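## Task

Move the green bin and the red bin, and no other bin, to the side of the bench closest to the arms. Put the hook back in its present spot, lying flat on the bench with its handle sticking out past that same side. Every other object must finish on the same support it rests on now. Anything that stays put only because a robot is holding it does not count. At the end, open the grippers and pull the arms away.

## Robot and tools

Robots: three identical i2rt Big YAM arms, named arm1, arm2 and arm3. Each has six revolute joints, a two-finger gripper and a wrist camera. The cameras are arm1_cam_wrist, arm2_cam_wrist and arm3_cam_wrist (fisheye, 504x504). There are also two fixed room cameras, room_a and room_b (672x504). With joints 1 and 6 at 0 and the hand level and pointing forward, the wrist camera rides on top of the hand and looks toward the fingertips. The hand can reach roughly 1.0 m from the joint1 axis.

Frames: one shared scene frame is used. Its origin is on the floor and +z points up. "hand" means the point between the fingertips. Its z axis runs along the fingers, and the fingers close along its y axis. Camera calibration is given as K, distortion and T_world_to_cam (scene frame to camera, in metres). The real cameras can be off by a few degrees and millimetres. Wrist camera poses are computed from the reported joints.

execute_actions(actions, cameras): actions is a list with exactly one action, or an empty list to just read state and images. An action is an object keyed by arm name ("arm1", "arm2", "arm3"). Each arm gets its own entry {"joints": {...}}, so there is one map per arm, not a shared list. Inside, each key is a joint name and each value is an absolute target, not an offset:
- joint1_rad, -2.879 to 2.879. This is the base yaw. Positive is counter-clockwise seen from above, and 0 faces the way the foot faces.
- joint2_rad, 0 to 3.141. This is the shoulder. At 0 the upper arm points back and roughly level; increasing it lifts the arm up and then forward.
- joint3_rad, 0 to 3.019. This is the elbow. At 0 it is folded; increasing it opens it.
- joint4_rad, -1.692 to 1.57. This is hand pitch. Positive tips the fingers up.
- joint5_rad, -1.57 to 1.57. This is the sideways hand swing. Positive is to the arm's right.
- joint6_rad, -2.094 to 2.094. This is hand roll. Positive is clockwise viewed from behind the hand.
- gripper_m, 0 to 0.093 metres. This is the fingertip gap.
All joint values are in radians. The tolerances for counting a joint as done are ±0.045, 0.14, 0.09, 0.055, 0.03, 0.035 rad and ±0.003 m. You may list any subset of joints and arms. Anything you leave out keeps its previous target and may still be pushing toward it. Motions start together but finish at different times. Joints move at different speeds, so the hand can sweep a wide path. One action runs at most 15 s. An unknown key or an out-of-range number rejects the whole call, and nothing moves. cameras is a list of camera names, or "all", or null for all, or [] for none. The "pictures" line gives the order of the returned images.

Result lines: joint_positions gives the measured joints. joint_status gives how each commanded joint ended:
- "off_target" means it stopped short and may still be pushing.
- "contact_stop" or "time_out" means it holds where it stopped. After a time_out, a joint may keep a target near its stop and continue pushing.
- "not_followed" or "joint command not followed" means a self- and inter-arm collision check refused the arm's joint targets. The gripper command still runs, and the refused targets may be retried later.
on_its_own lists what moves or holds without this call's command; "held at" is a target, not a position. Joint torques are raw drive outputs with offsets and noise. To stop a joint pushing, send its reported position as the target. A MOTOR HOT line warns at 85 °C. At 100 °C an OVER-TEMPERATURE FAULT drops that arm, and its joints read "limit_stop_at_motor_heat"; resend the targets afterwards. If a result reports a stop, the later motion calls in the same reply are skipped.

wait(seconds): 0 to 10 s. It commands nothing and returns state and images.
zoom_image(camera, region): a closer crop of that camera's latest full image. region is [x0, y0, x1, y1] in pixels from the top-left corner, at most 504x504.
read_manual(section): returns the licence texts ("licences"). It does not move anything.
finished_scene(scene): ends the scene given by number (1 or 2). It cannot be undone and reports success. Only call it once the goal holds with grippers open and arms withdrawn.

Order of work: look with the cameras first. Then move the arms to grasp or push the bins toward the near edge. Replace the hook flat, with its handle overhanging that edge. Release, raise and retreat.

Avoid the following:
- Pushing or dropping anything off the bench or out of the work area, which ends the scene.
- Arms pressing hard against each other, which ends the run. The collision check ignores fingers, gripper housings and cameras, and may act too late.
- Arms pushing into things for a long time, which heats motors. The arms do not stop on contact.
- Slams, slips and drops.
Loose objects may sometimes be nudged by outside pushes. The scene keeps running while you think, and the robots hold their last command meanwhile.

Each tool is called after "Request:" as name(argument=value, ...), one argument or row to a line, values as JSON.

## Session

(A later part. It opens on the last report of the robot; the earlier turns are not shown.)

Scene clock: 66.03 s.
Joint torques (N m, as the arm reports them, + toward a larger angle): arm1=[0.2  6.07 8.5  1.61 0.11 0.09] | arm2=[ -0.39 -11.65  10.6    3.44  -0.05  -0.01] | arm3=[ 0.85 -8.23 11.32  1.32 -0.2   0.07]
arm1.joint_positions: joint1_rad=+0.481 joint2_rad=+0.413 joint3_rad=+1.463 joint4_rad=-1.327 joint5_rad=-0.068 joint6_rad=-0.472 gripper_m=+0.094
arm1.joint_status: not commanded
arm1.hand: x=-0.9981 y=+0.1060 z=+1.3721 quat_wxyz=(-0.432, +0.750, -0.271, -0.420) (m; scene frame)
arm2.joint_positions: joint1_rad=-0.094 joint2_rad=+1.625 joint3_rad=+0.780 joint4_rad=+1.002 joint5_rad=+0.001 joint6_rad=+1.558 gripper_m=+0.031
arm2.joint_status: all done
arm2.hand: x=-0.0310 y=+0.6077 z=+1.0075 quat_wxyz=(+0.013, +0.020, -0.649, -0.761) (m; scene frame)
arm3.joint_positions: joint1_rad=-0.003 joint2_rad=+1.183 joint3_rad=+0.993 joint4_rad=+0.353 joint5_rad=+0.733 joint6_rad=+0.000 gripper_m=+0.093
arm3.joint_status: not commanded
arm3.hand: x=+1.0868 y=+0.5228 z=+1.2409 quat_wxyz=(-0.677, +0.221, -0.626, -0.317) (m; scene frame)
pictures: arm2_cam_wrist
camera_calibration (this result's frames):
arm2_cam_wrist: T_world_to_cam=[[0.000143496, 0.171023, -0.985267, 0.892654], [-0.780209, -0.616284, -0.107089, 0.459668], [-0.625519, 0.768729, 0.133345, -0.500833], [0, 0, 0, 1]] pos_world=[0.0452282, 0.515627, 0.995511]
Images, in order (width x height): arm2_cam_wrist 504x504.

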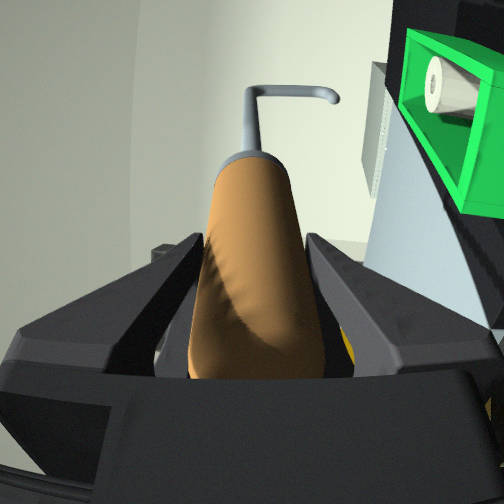

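Request:
execute_actions(
  actions=[
    {"arm2":{"joints":{"joint1_rad":-0.5,"joint5_rad":-0.3,"joint2_rad":1.75,"joint3_rad":1.3,"joint4_rad":0.7}}},
  ],
  cameras=[],
)

Request:
execute_actions(
  actions=[
    {"arm2":{"joints":{"joint1_rad":-0.78,"joint5_rad":-0.635,"joint2_rad":2.1,"joint3_rad":1.83,"joint4_rad":0.5}}},
  ],
  cameras=[],
)

Request:
execute_actions(
  actions=[
    {"arm2":{"joints":{"joint2_rad":2.33,"joint4_rad":0.65}}},
  ],
  cameras=[],
)

Request:
execute_actions(
  actions=[
    {"arm2":{"joints":{"joint2_rad":2.41,"joint4_rad":0.68,"joint6_rad":0.7}}},
  ],
  cameras=[],
)

Request:
execute_actions(
  actions=[
    {"arm2":{"joints":{"joint2_rad":2.47,"joint3_rad":1.8,"joint4_rad":0.72,"joint6_rad":0}}},
  ],
  cameras=["arm2_cam_wrist","room_b"],
)

Scene clock: 68.13 s.
Joint torques (N m, as the arm reports them, + toward a larger angle): arm1=[0.2  6.06 8.5  1.62 0.11 0.09] | arm2=[ -1.03 -15.75  13.17   2.61   0.13  -0.02] | arm3=[ 0.67 -7.34 11.34  1.21 -0.26  0.09]
arm1.joint_positions: joint1_rad=+0.481 joint2_rad=+0.413 joint3_rad=+1.463 joint4_rad=-1.327 joint5_rad=-0.068 joint6_rad=-0.472 gripper_m=+0.094
arm1.joint_status: not commanded
arm1.hand: x=-0.9981 y=+0.1060 z=+1.3721 quat_wxyz=(-0.432, +0.750, -0.271, -0.420) (m; scene frame)
arm2.joint_positions: joint1_rad=-0.495 joint2_rad=+1.789 joint3_rad=+1.237 joint4_rad=+0.673 joint5_rad=-0.303 joint6_rad=+1.558 gripper_m=+0.031
arm2.joint_status: all done
arm2.hand: x=+0.2029 y=+0.7059 z=+1.0645 quat_wxyz=(-0.037, +0.001, -0.664, -0.746) (m; scene frame)
arm3.joint_positions: joint1_rad=-0.003 joint2_rad=+1.183 joint3_rad=+0.993 joint4_rad=+0.353 joint5_rad=+0.733 joint6_rad=+0.000 gripper_m=+0.093
arm3.joint_status: not commanded
arm3.hand: x=+1.0868 y=+0.5228 z=+1.2409 quat_wxyz=(-0.677, +0.221, -0.626, -0.317) (m; scene frame)
pictures: none
No camera images: the call's "cameras" was empty. Leave "cameras" out to get every camera's image.

Scene clock: 70.00 s.
Joint torques (N m, as the arm reports them, + toward a larger angle): arm1=[0.22 6.1  8.5  1.61 0.1  0.09] | arm2=[ -1.51 -21.12  14.6    2.89   0.15  -0.01] | arm3=[ 1.31 -8.42 11.41  1.52 -0.2   0.11]
arm1.joint_positions: joint1_rad=+0.481 joint2_rad=+0.413 joint3_rad=+1.463 joint4_rad=-1.327 joint5_rad=-0.068 joint6_rad=-0.472 gripper_m=+0.094
arm1.joint_status: not commanded
arm1.hand: x=-0.9981 y=+0.1060 z=+1.3721 quat_wxyz=(-0.432, +0.750, -0.271, -0.420) (m; scene frame)
arm2.joint_positions: joint1_rad=-0.777 joint2_rad=+2.152 joint3_rad=+1.756 joint4_rad=+0.466 joint5_rad=-0.638 joint6_rad=+1.558 gripper_m=+0.031
arm2.joint_status: all done
arm2.hand: x=+0.4201 y=+0.7471 z=+1.0276 quat_wxyz=(-0.019, +0.021, -0.686, -0.727) (m; scene frame)
arm3.joint_positions: joint1_rad=-0.003 joint2_rad=+1.183 joint3_rad=+0.993 joint4_rad=+0.353 joint5_rad=+0.733 joint6_rad=+0.000 gripper_m=+0.093
arm3.joint_status: not commanded
arm3.hand: x=+1.0868 y=+0.5228 z=+1.2409 quat_wxyz=(-0.677, +0.221, -0.626, -0.317) (m; scene frame)
pictures: none
No camera images: the call's "cameras" was empty. Leave "cameras" out to get every camera's image.

Scene clock: 71.40 s.
Joint torques (N m, as the arm reports them, + toward a larger angle): arm1=[0.17 6.07 8.5  1.61 0.11 0.09] | arm2=[ -0.88 -23.19  11.86   2.33   0.12  -0.09] | arm3=[ 0.84 -7.83 11.51  1.2  -0.22  0.15]
arm1.joint_positions: joint1_rad=+0.481 joint2_rad=+0.413 joint3_rad=+1.463 joint4_rad=-1.327 joint5_rad=-0.068 joint6_rad=-0.472 gripper_m=+0.094
arm1.joint_status: not commanded
arm1.hand: x=-0.9981 y=+0.1060 z=+1.3721 quat_wxyz=(-0.432, +0.750, -0.271, -0.420) (m; scene frame)
arm2.joint_positions: joint1_rad=-0.778 joint2_rad=+2.389 joint3_rad=+1.779 joint4_rad=+0.629 joint5_rad=-0.638 joint6_rad=+1.563 gripper_m=+0.031
arm2.joint_status: all done
arm2.hand: x=+0.4327 y=+0.7624 z=+0.8757 quat_wxyz=(-0.007, +0.008, -0.701, -0.713) (m; scene frame)
arm3.joint_positions: joint1_rad=-0.003 joint2_rad=+1.183 joint3_rad=+0.993 joint4_rad=+0.353 joint5_rad=+0.733 joint6_rad=+0.000 gripper_m=+0.093
arm3.joint_status: not commanded
arm3.hand: x=+1.0868 y=+0.5228 z=+1.2409 quat_wxyz=(-0.677, +0.221, -0.626, -0.317) (m; scene frame)
pictures: none
No camera images: the call's "cameras" was empty. Leave "cameras" out to get every camera's image.

Scene clock: 73.20 s.
Joint torques (N m, as the arm reports them, + toward a larger angle): arm1=[0.19 6.09 8.5  1.62 0.11 0.09] | arm2=[ -0.87 -20.03  11.51   2.04   0.26  -0.3 ] | arm3=[ 0.87 -8.48 11.47  1.43 -0.2   0.07]
arm1.joint_positions: joint1_rad=+0.481 joint2_rad=+0.413 joint3_rad=+1.463 joint4_rad=-1.327 joint5_rad=-0.068 joint6_rad=-0.472 gripper_m=+0.094
arm1.joint_status: not commanded
arm1.hand: x=-0.9981 y=+0.1060 z=+1.3721 quat_wxyz=(-0.432, +0.750, -0.271, -0.420) (m; scene frame)
arm2.joint_positions: joint1_rad=-0.777 joint2_rad=+2.428 joint3_rad=+1.782 joint4_rad=+0.667 joint5_rad=-0.641 joint6_rad=+0.712 gripper_m=+0.031
arm2.joint_status: all done
arm2.hand: x=+0.4311 y=+0.7627 z=+0.8523 quat_wxyz=(-0.299, +0.298, -0.634, -0.648) (m; scene frame)
arm3.joint_positions: joint1_rad=-0.003 joint2_rad=+1.183 joint3_rad=+0.993 joint4_rad=+0.353 joint5_rad=+0.733 joint6_rad=+0.000 gripper_m=+0.093
arm3.joint_status: not commanded
arm3.hand: x=+1.0868 y=+0.5228 z=+1.2409 quat_wxyz=(-0.677, +0.221, -0.626, -0.317) (m; scene frame)
pictures: none
No camera images: the call's "cameras" was empty. Leave "cameras" out to get every camera's image.

Scene clock: 74.87 s.
Joint torques (N m, as the arm reports them, + toward a larger angle): arm1=[0.21 6.1  8.49 1.61 0.11 0.09] | arm2=[ -0.89 -20.05   8.67   1.81   0.27  -0.2 ] | arm3=[ 0.23 -7.63 11.38  1.28 -0.24  0.11]
arm1.joint_positions: joint1_rad=+0.481 joint2_rad=+0.413 joint3_rad=+1.463 joint4_rad=-1.327 joint5_rad=-0.068 joint6_rad=-0.472 gripper_m=+0.094
arm1.joint_status: not commanded
arm1.hand: x=-0.9981 y=+0.1060 z=+1.3721 quat_wxyz=(-0.432, +0.750, -0.271, -0.420) (m; scene frame)
arm2.joint_positions: joint1_rad=-0.777 joint2_rad=+2.487 joint3_rad=+1.782 joint4_rad=+0.712 joint5_rad=-0.641 joint6_rad=+0.010 gripper_m=+0.031
arm2.joint_status: all done
arm2.hand: x=+0.4292 y=+0.7603 z=+0.8115 quat_wxyz=(-0.499, +0.499, -0.498, -0.504) (m; scene frame)
arm3.joint_positions: joint1_rad=-0.003 joint2_rad=+1.183 joint3_rad=+0.993 joint4_rad=+0.353 joint5_rad=+0.733 joint6_rad=+0.000 gripper_m=+0.093
arm3.joint_status: not commanded
arm3.hand: x=+1.0868 y=+0.5228 z=+1.2409 quat_wxyz=(-0.677, +0.221, -0.626, -0.317) (m; scene frame)
pictures: arm2_cam_wrist, room_b
camera_calibration (this result's frames):
arm2_cam_wrist: T_world_to_cam=[[0.999733, 0.0205783, -0.0104986, -0.432312], [0.00347609, -0.583277, -0.812266, 1.10252], [-0.0228386, 0.812013, -0.583192, -0.0142923], [0, 0, 0, 1]] pos_world=[0.428037, 0.663576, 0.882666]
Images, in order (width x height): arm2_cam_wrist 504x504, room_b 672x504.

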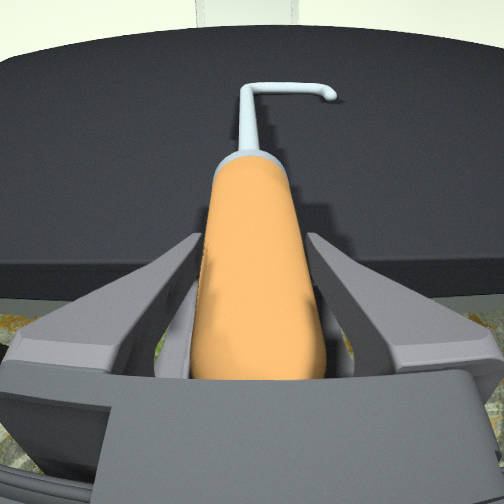

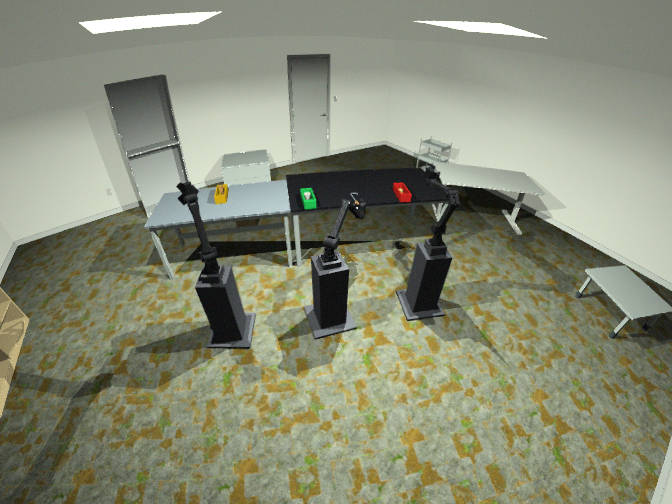

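Request:
execute_actions(
  actions=[
    {"arm2":{"joints":{"joint2_rad":2.52,"joint3_rad":1.86,"joint4_rad":0.71}}},
  ],
  cameras=["arm2_cam_wrist"],
)

Scene clock: 75.67 s.
Joint torques (N m, as the arm reports them, + toward a larger angle): arm1=[0.18 6.09 8.49 1.61 0.11 0.09] | arm2=[ -1.01 -18.86  11.04   1.37   0.26  -0.17] | arm3=[ 0.78 -8.39 11.36  1.25 -0.2   0.08]
arm1.joint_positions: joint1_rad=+0.481 joint2_rad=+0.413 joint3_rad=+1.463 joint4_rad=-1.327 joint5_rad=-0.068 joint6_rad=-0.472 gripper_m=+0.094
arm1.joint_status: not commanded
arm1.hand: x=-0.9981 y=+0.1060 z=+1.3721 quat_wxyz=(-0.432, +0.750, -0.271, -0.420) (m; scene frame)
arm2.joint_positions: joint1_rad=-0.777 joint2_rad=+2.515 joint3_rad=+1.814 joint4_rad=+0.712 joint5_rad=-0.641 joint6_rad=+0.008 gripper_m=+0.031
arm2.joint_status: all done
arm2.hand: x=+0.4328 y=+0.7650 z=+0.8041 quat_wxyz=(-0.501, +0.499, -0.496, -0.504) (m; scene frame)
arm3.joint_positions: joint1_rad=-0.003 joint2_rad=+1.183 joint3_rad=+0.993 joint4_rad=+0.353 joint5_rad=+0.733 joint6_rad=+0.000 gripper_m=+0.093
arm3.joint_status: not commanded
arm3.hand: x=+1.0868 y=+0.5228 z=+1.2409 quat_wxyz=(-0.677, +0.221, -0.626, -0.317) (m; scene frame)
pictures: arm2_cam_wrist
camera_calibration (this result's frames):
arm2_cam_wrist: T_world_to_cam=[[0.999779, 0.020212, -0.0058056, -0.439517], [0.00700189, -0.580269, -0.814395, 1.09713], [-0.0198294, 0.814174, -0.580282, -0.0276227], [0, 0, 0, 1]] pos_world=[0.43119, 0.668003, 0.874916]
Images, in order (width x height): arm2_cam_wrist 504x504.

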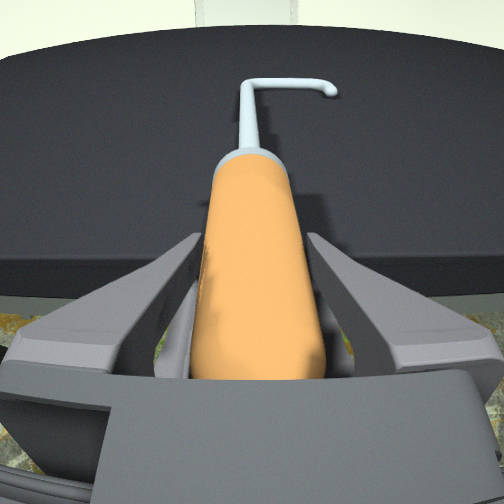

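Request:
execute_actions(
  actions=[
    {"arm2":{"joints":{"gripper_m":0.093}}},
  ],
  cameras=["arm2_cam_wrist"],
)

Request:
execute_actions(
  actions=[
    {"arm2":{"joints":{"joint2_rad":2.1,"joint4_rad":0.4}}},
  ],
  cameras=[],
)

Request:
execute_actions(
  actions=[
    {"arm2":{"joints":{"joint1_rad":0.2,"joint2_rad":0.8,"joint3_rad":1.0,"joint4_rad":0,"joint5_rad":0}}},
  ],
  cameras=[],
)

Request:
execute_actions(
  actions=[
    {"arm3":{"joints":{"joint1_rad":0.79,"joint2_rad":2.45,"joint3_rad":2.1,"joint4_rad":0.4}}},
  ],
  cameras=["arm3_cam_wrist"],
)

Request:
execute_actions(
  actions=[
    {"arm3":{"joints":{"joint1_rad":0.78,"joint2_rad":2.67,"joint3_rad":2.115,"joint4_rad":0.62}}},
  ],
  cameras=["arm3_cam_wrist"],
)

Scene clock: 76.93 s.
Joint torques (N m, as the arm reports them, + toward a larger angle): arm1=[0.17 6.09 8.5  1.61 0.11 0.09] | arm2=[ -1.33 -18.79  10.97   1.38   0.21  -0.18] | arm3=[ 0.27 -8.1  11.28  1.24 -0.23  0.07]
arm1.joint_positions: joint1_rad=+0.481 joint2_rad=+0.413 joint3_rad=+1.463 joint4_rad=-1.327 joint5_rad=-0.068 joint6_rad=-0.472 gripper_m=+0.094
arm1.joint_status: not commanded
arm1.hand: x=-0.9981 y=+0.1060 z=+1.3721 quat_wxyz=(-0.432, +0.750, -0.271, -0.420) (m; scene frame)
arm2.joint_positions: joint1_rad=-0.777 joint2_rad=+2.515 joint3_rad=+1.815 joint4_rad=+0.712 joint5_rad=-0.640 joint6_rad=+0.008 gripper_m=+0.093
arm2.joint_status: all done
arm2.hand: x=+0.4330 y=+0.7650 z=+0.8043 quat_wxyz=(-0.501, +0.499, -0.496, -0.504) (m; scene frame)
arm3.joint_positions: joint1_rad=-0.003 joint2_rad=+1.183 joint3_rad=+0.993 joint4_rad=+0.353 joint5_rad=+0.733 joint6_rad=+0.000 gripper_m=+0.093
arm3.joint_status: not commanded
arm3.hand: x=+1.0868 y=+0.5228 z=+1.2409 quat_wxyz=(-0.677, +0.221, -0.626, -0.317) (m; scene frame)
pictures: arm2_cam_wrist
camera_calibration (this result's frames):
arm2_cam_wrist: T_world_to_cam=[[0.999803, 0.0190698, -0.00558488, -0.439083], [0.0065128, -0.580019, -0.814577, 1.0975], [-0.0187731, 0.81438, -0.580029, -0.028385], [0, 0, 0, 1]] pos_world=[0.431316, 0.668058, 0.875079]
Images, in order (width x height): arm2_cam_wrist 504x504.

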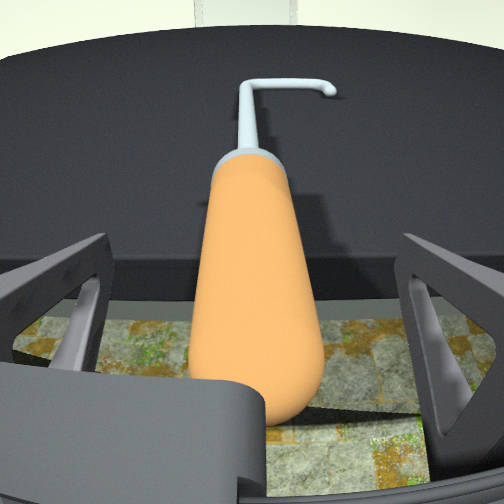

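Scene clock: 78.67 s.
Joint torques (N m, as the arm reports them, + toward a larger angle): arm1=[0.23 6.08 8.5  1.61 0.11 0.09] | arm2=[ -0.91 -19.08  10.29   1.42   0.21  -0.17] | arm3=[ 1.24 -7.6  11.45  1.22 -0.15  0.11]
arm1.joint_positions: joint1_rad=+0.481 joint2_rad=+0.413 joint3_rad=+1.463 joint4_rad=-1.327 joint5_rad=-0.068 joint6_rad=-0.472 gripper_m=+0.094
arm1.joint_status: not commanded
arm1.hand: x=-0.9981 y=+0.1060 z=+1.3721 quat_wxyz=(-0.432, +0.750, -0.271, -0.420) (m; scene frame)
arm2.joint_positions: joint1_rad=-0.777 joint2_rad=+2.123 joint3_rad=+1.843 joint4_rad=+0.401 joint5_rad=-0.639 joint6_rad=+0.008 gripper_m=+0.093
arm2.joint_status: all done
arm2.hand: x=+0.4231 y=+0.7514 z=+1.0883 quat_wxyz=(-0.539, +0.492, -0.457, -0.509) (m; scene frame)
arm3.joint_positions: joint1_rad=-0.003 joint2_rad=+1.183 joint3_rad=+0.993 joint4_rad=+0.353 joint5_rad=+0.733 joint6_rad=+0.000 gripper_m=+0.093
arm3.joint_status: not commanded
arm3.hand: x=+1.0868 y=+0.5228 z=+1.2409 quat_wxyz=(-0.677, +0.221, -0.626, -0.317) (m; scene frame)
pictures: none
No camera images: the call's "cameras" was empty. Leave "cameras" out to get every camera's image.

Scene clock: 80.57 s.
Joint torques (N m, as the arm reports them, + toward a larger angle): arm1=[0.18 6.08 8.5  1.61 0.11 0.09] | arm2=[-0.49 -1.28  9.74  1.29  0.21 -0.18] | arm3=[ 0.9  -8.41 11.55  1.41 -0.2   0.06]
arm1.joint_positions: joint1_rad=+0.481 joint2_rad=+0.413 joint3_rad=+1.463 joint4_rad=-1.327 joint5_rad=-0.068 joint6_rad=-0.472 gripper_m=+0.094
arm1.joint_status: not commanded
arm1.hand: x=-0.9981 y=+0.1060 z=+1.3721 quat_wxyz=(-0.432, +0.750, -0.271, -0.420) (m; scene frame)
arm2.joint_positions: joint1_rad=+0.197 joint2_rad=+0.797 joint3_rad=+0.993 joint4_rad=+0.004 joint5_rad=-0.005 joint6_rad=+0.008 gripper_m=+0.093
arm2.joint_status: all done
arm2.hand: x=-0.1432 y=+0.3989 z=+1.3214 quat_wxyz=(-0.444, +0.517, -0.366, -0.634) (m; scene frame)
arm3.joint_positions: joint1_rad=-0.003 joint2_rad=+1.183 joint3_rad=+0.993 joint4_rad=+0.353 joint5_rad=+0.733 joint6_rad=+0.000 gripper_m=+0.093
arm3.joint_status: not commanded
arm3.hand: x=+1.0868 y=+0.5228 z=+1.2409 quat_wxyz=(-0.677, +0.221, -0.626, -0.317) (m; scene frame)
pictures: none
No camera images: the call's "cameras" was empty. Leave "cameras" out to get every camera's image.

Scene clock: 82.47 s.
Joint torques (N m, as the arm reports them, + toward a larger angle): arm1=[0.21 6.07 8.49 1.61 0.11 0.09] | arm2=[-0.36 -1.38  9.8   1.34  0.21 -0.17] | arm3=[  0.46 -25.3   13.31   1.54   0.12   0.08]
arm1.joint_positions: joint1_rad=+0.481 joint2_rad=+0.413 joint3_rad=+1.463 joint4_rad=-1.327 joint5_rad=-0.068 joint6_rad=-0.472 gripper_m=+0.094
arm1.joint_status: not commanded
arm1.hand: x=-0.9981 y=+0.1060 z=+1.3721 quat_wxyz=(-0.432, +0.750, -0.271, -0.420) (m; scene frame)
arm2.joint_positions: joint1_rad=+0.197 joint2_rad=+0.797 joint3_rad=+0.993 joint4_rad=+0.004 joint5_rad=-0.005 joint6_rad=+0.008 gripper_m=+0.093
arm2.joint_status: not commanded
arm2.hand: x=-0.1432 y=+0.3989 z=+1.3214 quat_wxyz=(-0.444, +0.517, -0.366, -0.634) (m; scene frame)
arm3.joint_positions: joint1_rad=+0.788 joint2_rad=+2.442 joint3_rad=+2.065 joint4_rad=+0.393 joint5_rad=+0.728 joint6_rad=+0.000 gripper_m=+0.093
arm3.joint_status: all done
arm3.hand: x=+0.4175 y=+0.7662 z=+0.9517 quat_wxyz=(-0.498, +0.500, -0.499, -0.503) (m; scene frame)
pictures: arm3_cam_wrist
camera_calibration (this result's frames):
arm3_cam_wrist: T_world_to_cam=[[0.999461, 0.0325517, -0.00419323, -0.432678], [0.0155877, -0.583222, -0.812163, 1.21834], [-0.0288829, 0.81166, -0.583415, 0.0697283], [0, 0, 0, 1]] pos_world=[0.415468, 0.668051, 1.02836]
Images, in order (width x height): arm3_cam_wrist 504x504.

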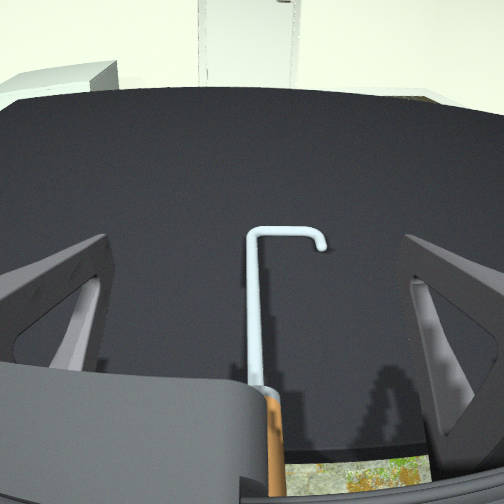

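Scene clock: 83.70 s.
Joint torques (N m, as the arm reports them, + toward a larger angle): arm1=[0.21 6.09 8.5  1.61 0.11 0.09] | arm2=[-0.33 -1.38  9.78  1.37  0.21 -0.17] | arm3=[ -0.27 -25.24  10.97   1.98   0.02   0.12]
arm1.joint_positions: joint1_rad=+0.481 joint2_rad=+0.413 joint3_rad=+1.463 joint4_rad=-1.327 joint5_rad=-0.068 joint6_rad=-0.472 gripper_m=+0.094
arm1.joint_status: not commanded
arm1.hand: x=-0.9981 y=+0.1060 z=+1.3721 quat_wxyz=(-0.432, +0.750, -0.271, -0.420) (m; scene frame)
arm2.joint_positions: joint1_rad=+0.197 joint2_rad=+0.797 joint3_rad=+0.993 joint4_rad=+0.004 joint5_rad=-0.005 joint6_rad=+0.008 gripper_m=+0.093
arm2.joint_status: not commanded
arm2.hand: x=-0.1432 y=+0.3989 z=+1.3214 quat_wxyz=(-0.444, +0.517, -0.366, -0.634) (m; scene frame)
arm3.joint_positions: joint1_rad=+0.788 joint2_rad=+2.663 joint3_rad=+2.098 joint4_rad=+0.608 joint5_rad=+0.728 joint6_rad=+0.000 gripper_m=+0.093
arm3.joint_status: all done
arm3.hand: x=+0.4175 y=+0.7659 z=+0.8161 quat_wxyz=(-0.498, +0.490, -0.498, -0.513) (m; scene frame)
pictures: arm3_cam_wrist
camera_calibration (this result's frames):
arm3_cam_wrist: T_world_to_cam=[[0.999217, 0.0327766, -0.022167, -0.41861], [0.000292054, -0.566309, -0.824193, 1.11125], [-0.0395676, 0.823541, -0.565875, -0.0280974], [0, 0, 0, 1]] pos_world=[0.416846, 0.666173, 0.890709]
Images, in order (width x height): arm3_cam_wrist 504x504.

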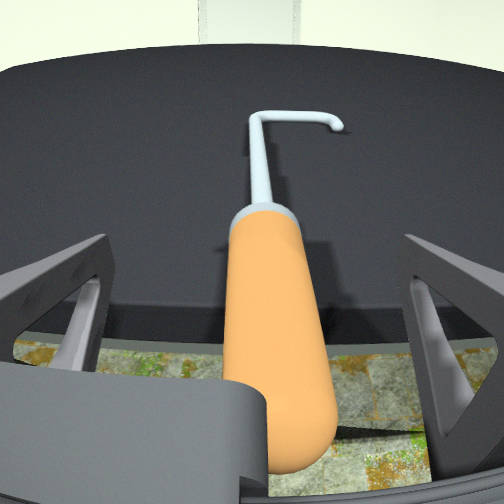

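Request:
execute_actions(
  actions=[
    {"arm3":{"joints":{"joint1_rad":0.765,"joint2_rad":2.705,"joint3_rad":2.09}}},
  ],
  cameras=["arm3_cam_wrist"],
)

Scene clock: 84.57 s.
Joint torques (N m, as the arm reports them, + toward a larger angle): arm1=[0.18 6.1  8.5  1.62 0.11 0.09] | arm2=[-0.39 -1.29  9.78  1.33  0.21 -0.17] | arm3=[  0.39 -22.52   9.11   1.84   0.1    0.05]
arm1.joint_positions: joint1_rad=+0.481 joint2_rad=+0.413 joint3_rad=+1.463 joint4_rad=-1.327 joint5_rad=-0.068 joint6_rad=-0.472 gripper_m=+0.094
arm1.joint_status: not commanded
arm1.hand: x=-0.9981 y=+0.1060 z=+1.3721 quat_wxyz=(-0.432, +0.750, -0.271, -0.420) (m; scene frame)
arm2.joint_positions: joint1_rad=+0.197 joint2_rad=+0.797 joint3_rad=+0.993 joint4_rad=+0.004 joint5_rad=-0.005 joint6_rad=+0.008 gripper_m=+0.093
arm2.joint_status: not commanded
arm2.hand: x=-0.1432 y=+0.3989 z=+1.3214 quat_wxyz=(-0.444, +0.517, -0.366, -0.634) (m; scene frame)
arm3.joint_positions: joint1_rad=+0.773 joint2_rad=+2.663 joint3_rad=+2.092 joint4_rad=+0.608 joint5_rad=+0.728 joint6_rad=+0.000 gripper_m=+0.093
arm3.joint_status: all done
arm3.hand: x=+0.4298 y=+0.7730 z=+0.8133 quat_wxyz=(-0.502, +0.488, -0.502, -0.507) (m; scene frame)
pictures: arm3_cam_wrist
camera_calibration (this result's frames):
arm3_cam_wrist: T_world_to_cam=[[0.999675, 0.0174559, -0.0185788, -0.422468], [-0.00533251, -0.569481, -0.821987, 1.11607], [-0.0249288, 0.821819, -0.569203, -0.037323], [0, 0, 0, 1]] pos_world=[0.427352, 0.673626, 0.8883]
Images, in order (width x height): arm3_cam_wrist 504x504.

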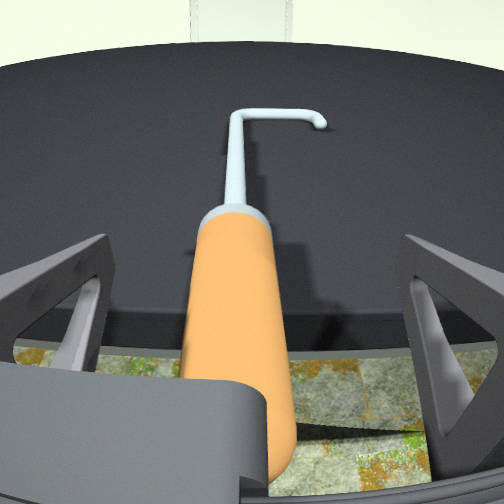

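Request:
execute_actions(
  actions=[
    {"arm3":{"joints":{"joint1_rad":0.787,"joint3_rad":2.045,"joint4_rad":0.64}}},
  ],
  cameras=["arm3_cam_wrist"],
)

Scene clock: 85.33 s.
Joint torques (N m, as the arm reports them, + toward a larger angle): arm1=[0.17 6.05 8.5  1.62 0.11 0.09] | arm2=[-0.36 -1.43  9.79  1.33  0.21 -0.17] | arm3=[  1.06 -21.85   9.54   1.89   0.08   0.11]
arm1.joint_positions: joint1_rad=+0.481 joint2_rad=+0.413 joint3_rad=+1.463 joint4_rad=-1.327 joint5_rad=-0.068 joint6_rad=-0.472 gripper_m=+0.094
arm1.joint_status: not commanded
arm1.hand: x=-0.9981 y=+0.1060 z=+1.3721 quat_wxyz=(-0.432, +0.750, -0.271, -0.420) (m; scene frame)
arm2.joint_positions: joint1_rad=+0.197 joint2_rad=+0.797 joint3_rad=+0.993 joint4_rad=+0.004 joint5_rad=-0.005 joint6_rad=+0.008 gripper_m=+0.093
arm2.joint_status: not commanded
arm2.hand: x=-0.1432 y=+0.3989 z=+1.3214 quat_wxyz=(-0.444, +0.517, -0.366, -0.634) (m; scene frame)
arm3.joint_positions: joint1_rad=+0.775 joint2_rad=+2.663 joint3_rad=+2.041 joint4_rad=+0.628 joint5_rad=+0.728 joint6_rad=+0.000 gripper_m=+0.093
arm3.joint_status: all done
arm3.hand: x=+0.4356 y=+0.7637 z=+0.7909 quat_wxyz=(-0.501, +0.500, -0.502, -0.497) (m; scene frame)
pictures: arm3_cam_wrist
camera_calibration (this result's frames):
arm3_cam_wrist: T_world_to_cam=[[0.999814, 0.0192126, 0.00184138, -0.446098], [0.0128044, -0.588886, -0.808115, 1.08829], [-0.0144416, 0.807988, -0.589022, -0.0206241], [0, 0, 0, 1]] pos_world=[0.431782, 0.666113, 0.868137]
Images, in order (width x height): arm3_cam_wrist 504x504.

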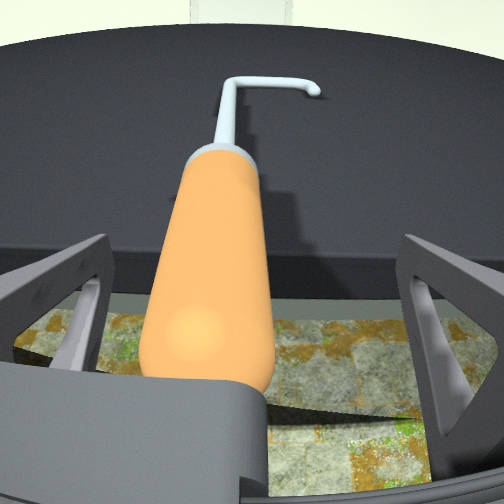

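Request:
execute_actions(
  actions=[
    {"arm3":{"joints":{"joint1_rad":0.802,"joint3_rad":2.06}}},
  ],
  cameras=["arm3_cam_wrist"],
)

Scene clock: 86.20 s.
Joint torques (N m, as the arm reports them, + toward a larger angle): arm1=[0.2  6.09 8.5  1.62 0.11 0.09] | arm2=[-0.47 -1.39  9.8   1.34  0.21 -0.17] | arm3=[  0.79 -22.6   10.79   2.     0.13   0.13]
arm1.joint_positions: joint1_rad=+0.481 joint2_rad=+0.413 joint3_rad=+1.463 joint4_rad=-1.327 joint5_rad=-0.068 joint6_rad=-0.472 gripper_m=+0.094
arm1.joint_status: not commanded
arm1.hand: x=-0.9981 y=+0.1060 z=+1.3721 quat_wxyz=(-0.432, +0.750, -0.271, -0.420) (m; scene frame)
arm2.joint_positions: joint1_rad=+0.197 joint2_rad=+0.797 joint3_rad=+0.993 joint4_rad=+0.004 joint5_rad=-0.005 joint6_rad=+0.008 gripper_m=+0.093
arm2.joint_status: not commanded
arm2.hand: x=-0.1432 y=+0.3989 z=+1.3214 quat_wxyz=(-0.444, +0.517, -0.366, -0.634) (m; scene frame)
arm3.joint_positions: joint1_rad=+0.796 joint2_rad=+2.663 joint3_rad=+2.041 joint4_rad=+0.628 joint5_rad=+0.728 joint6_rad=+0.000 gripper_m=+0.093
arm3.joint_status: all done
arm3.hand: x=+0.4202 y=+0.7530 z=+0.7909 quat_wxyz=(-0.496, +0.505, -0.497, -0.502) (m; scene frame)
pictures: arm3_cam_wrist
camera_calibration (this result's frames):
arm3_cam_wrist: T_world_to_cam=[[0.999206, 0.0398019, 0.00164922, -0.44558], [0.0247796, -0.588598, -0.808046, 1.07692], [-0.031191, 0.807446, -0.589117, -0.00471667], [0, 0, 0, 1]] pos_world=[0.418394, 0.655415, 0.868156]
Images, in order (width x height): arm3_cam_wrist 504x504.

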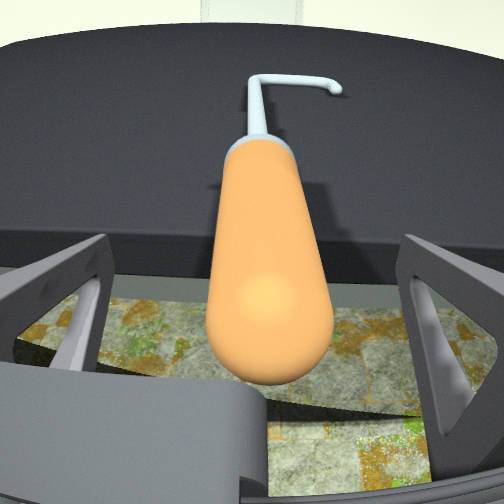

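Request:
execute_actions(
  actions=[
    {"arm3":{"joints":{"joint1_rad":0.785,"joint2_rad":2.73,"joint3_rad":2.115}}},
  ],
  cameras=["arm3_cam_wrist"],
)

Scene clock: 87.10 s.
Joint torques (N m, as the arm reports them, + toward a larger angle): arm1=[0.19 6.1  8.5  1.62 0.1  0.09] | arm2=[-0.41 -1.36  9.78  1.35  0.21 -0.17] | arm3=[  0.06 -21.76  12.47   1.72   0.05   0.09]
arm1.joint_positions: joint1_rad=+0.481 joint2_rad=+0.413 joint3_rad=+1.463 joint4_rad=-1.327 joint5_rad=-0.068 joint6_rad=-0.472 gripper_m=+0.094
arm1.joint_status: not commanded
arm1.hand: x=-0.9981 y=+0.1060 z=+1.3721 quat_wxyz=(-0.432, +0.750, -0.271, -0.420) (m; scene frame)
arm2.joint_positions: joint1_rad=+0.197 joint2_rad=+0.797 joint3_rad=+0.993 joint4_rad=+0.004 joint5_rad=-0.005 joint6_rad=+0.008 gripper_m=+0.093
arm2.joint_status: not commanded
arm2.hand: x=-0.1432 y=+0.3989 z=+1.3214 quat_wxyz=(-0.444, +0.517, -0.366, -0.634) (m; scene frame)
arm3.joint_positions: joint1_rad=+0.796 joint2_rad=+2.673 joint3_rad=+2.078 joint4_rad=+0.628 joint5_rad=+0.728 joint6_rad=+0.000 gripper_m=+0.093
arm3.joint_status: all done
arm3.hand: x=+0.4155 y=+0.7581 z=+0.8006 quat_wxyz=(-0.496, +0.496, -0.497, -0.511) (m; scene frame)
pictures: arm3_cam_wrist
camera_calibration (this result's frames):
arm3_cam_wrist: T_world_to_cam=[[0.999086, 0.0398877, -0.015342, -0.427562], [0.0102824, -0.572801, -0.81963, 1.09121], [-0.0414811, 0.818723, -0.572688, -0.0206919], [0, 0, 0, 1]] pos_world=[0.415093, 0.65904, 0.875976]
Images, in order (width x height): arm3_cam_wrist 504x504.

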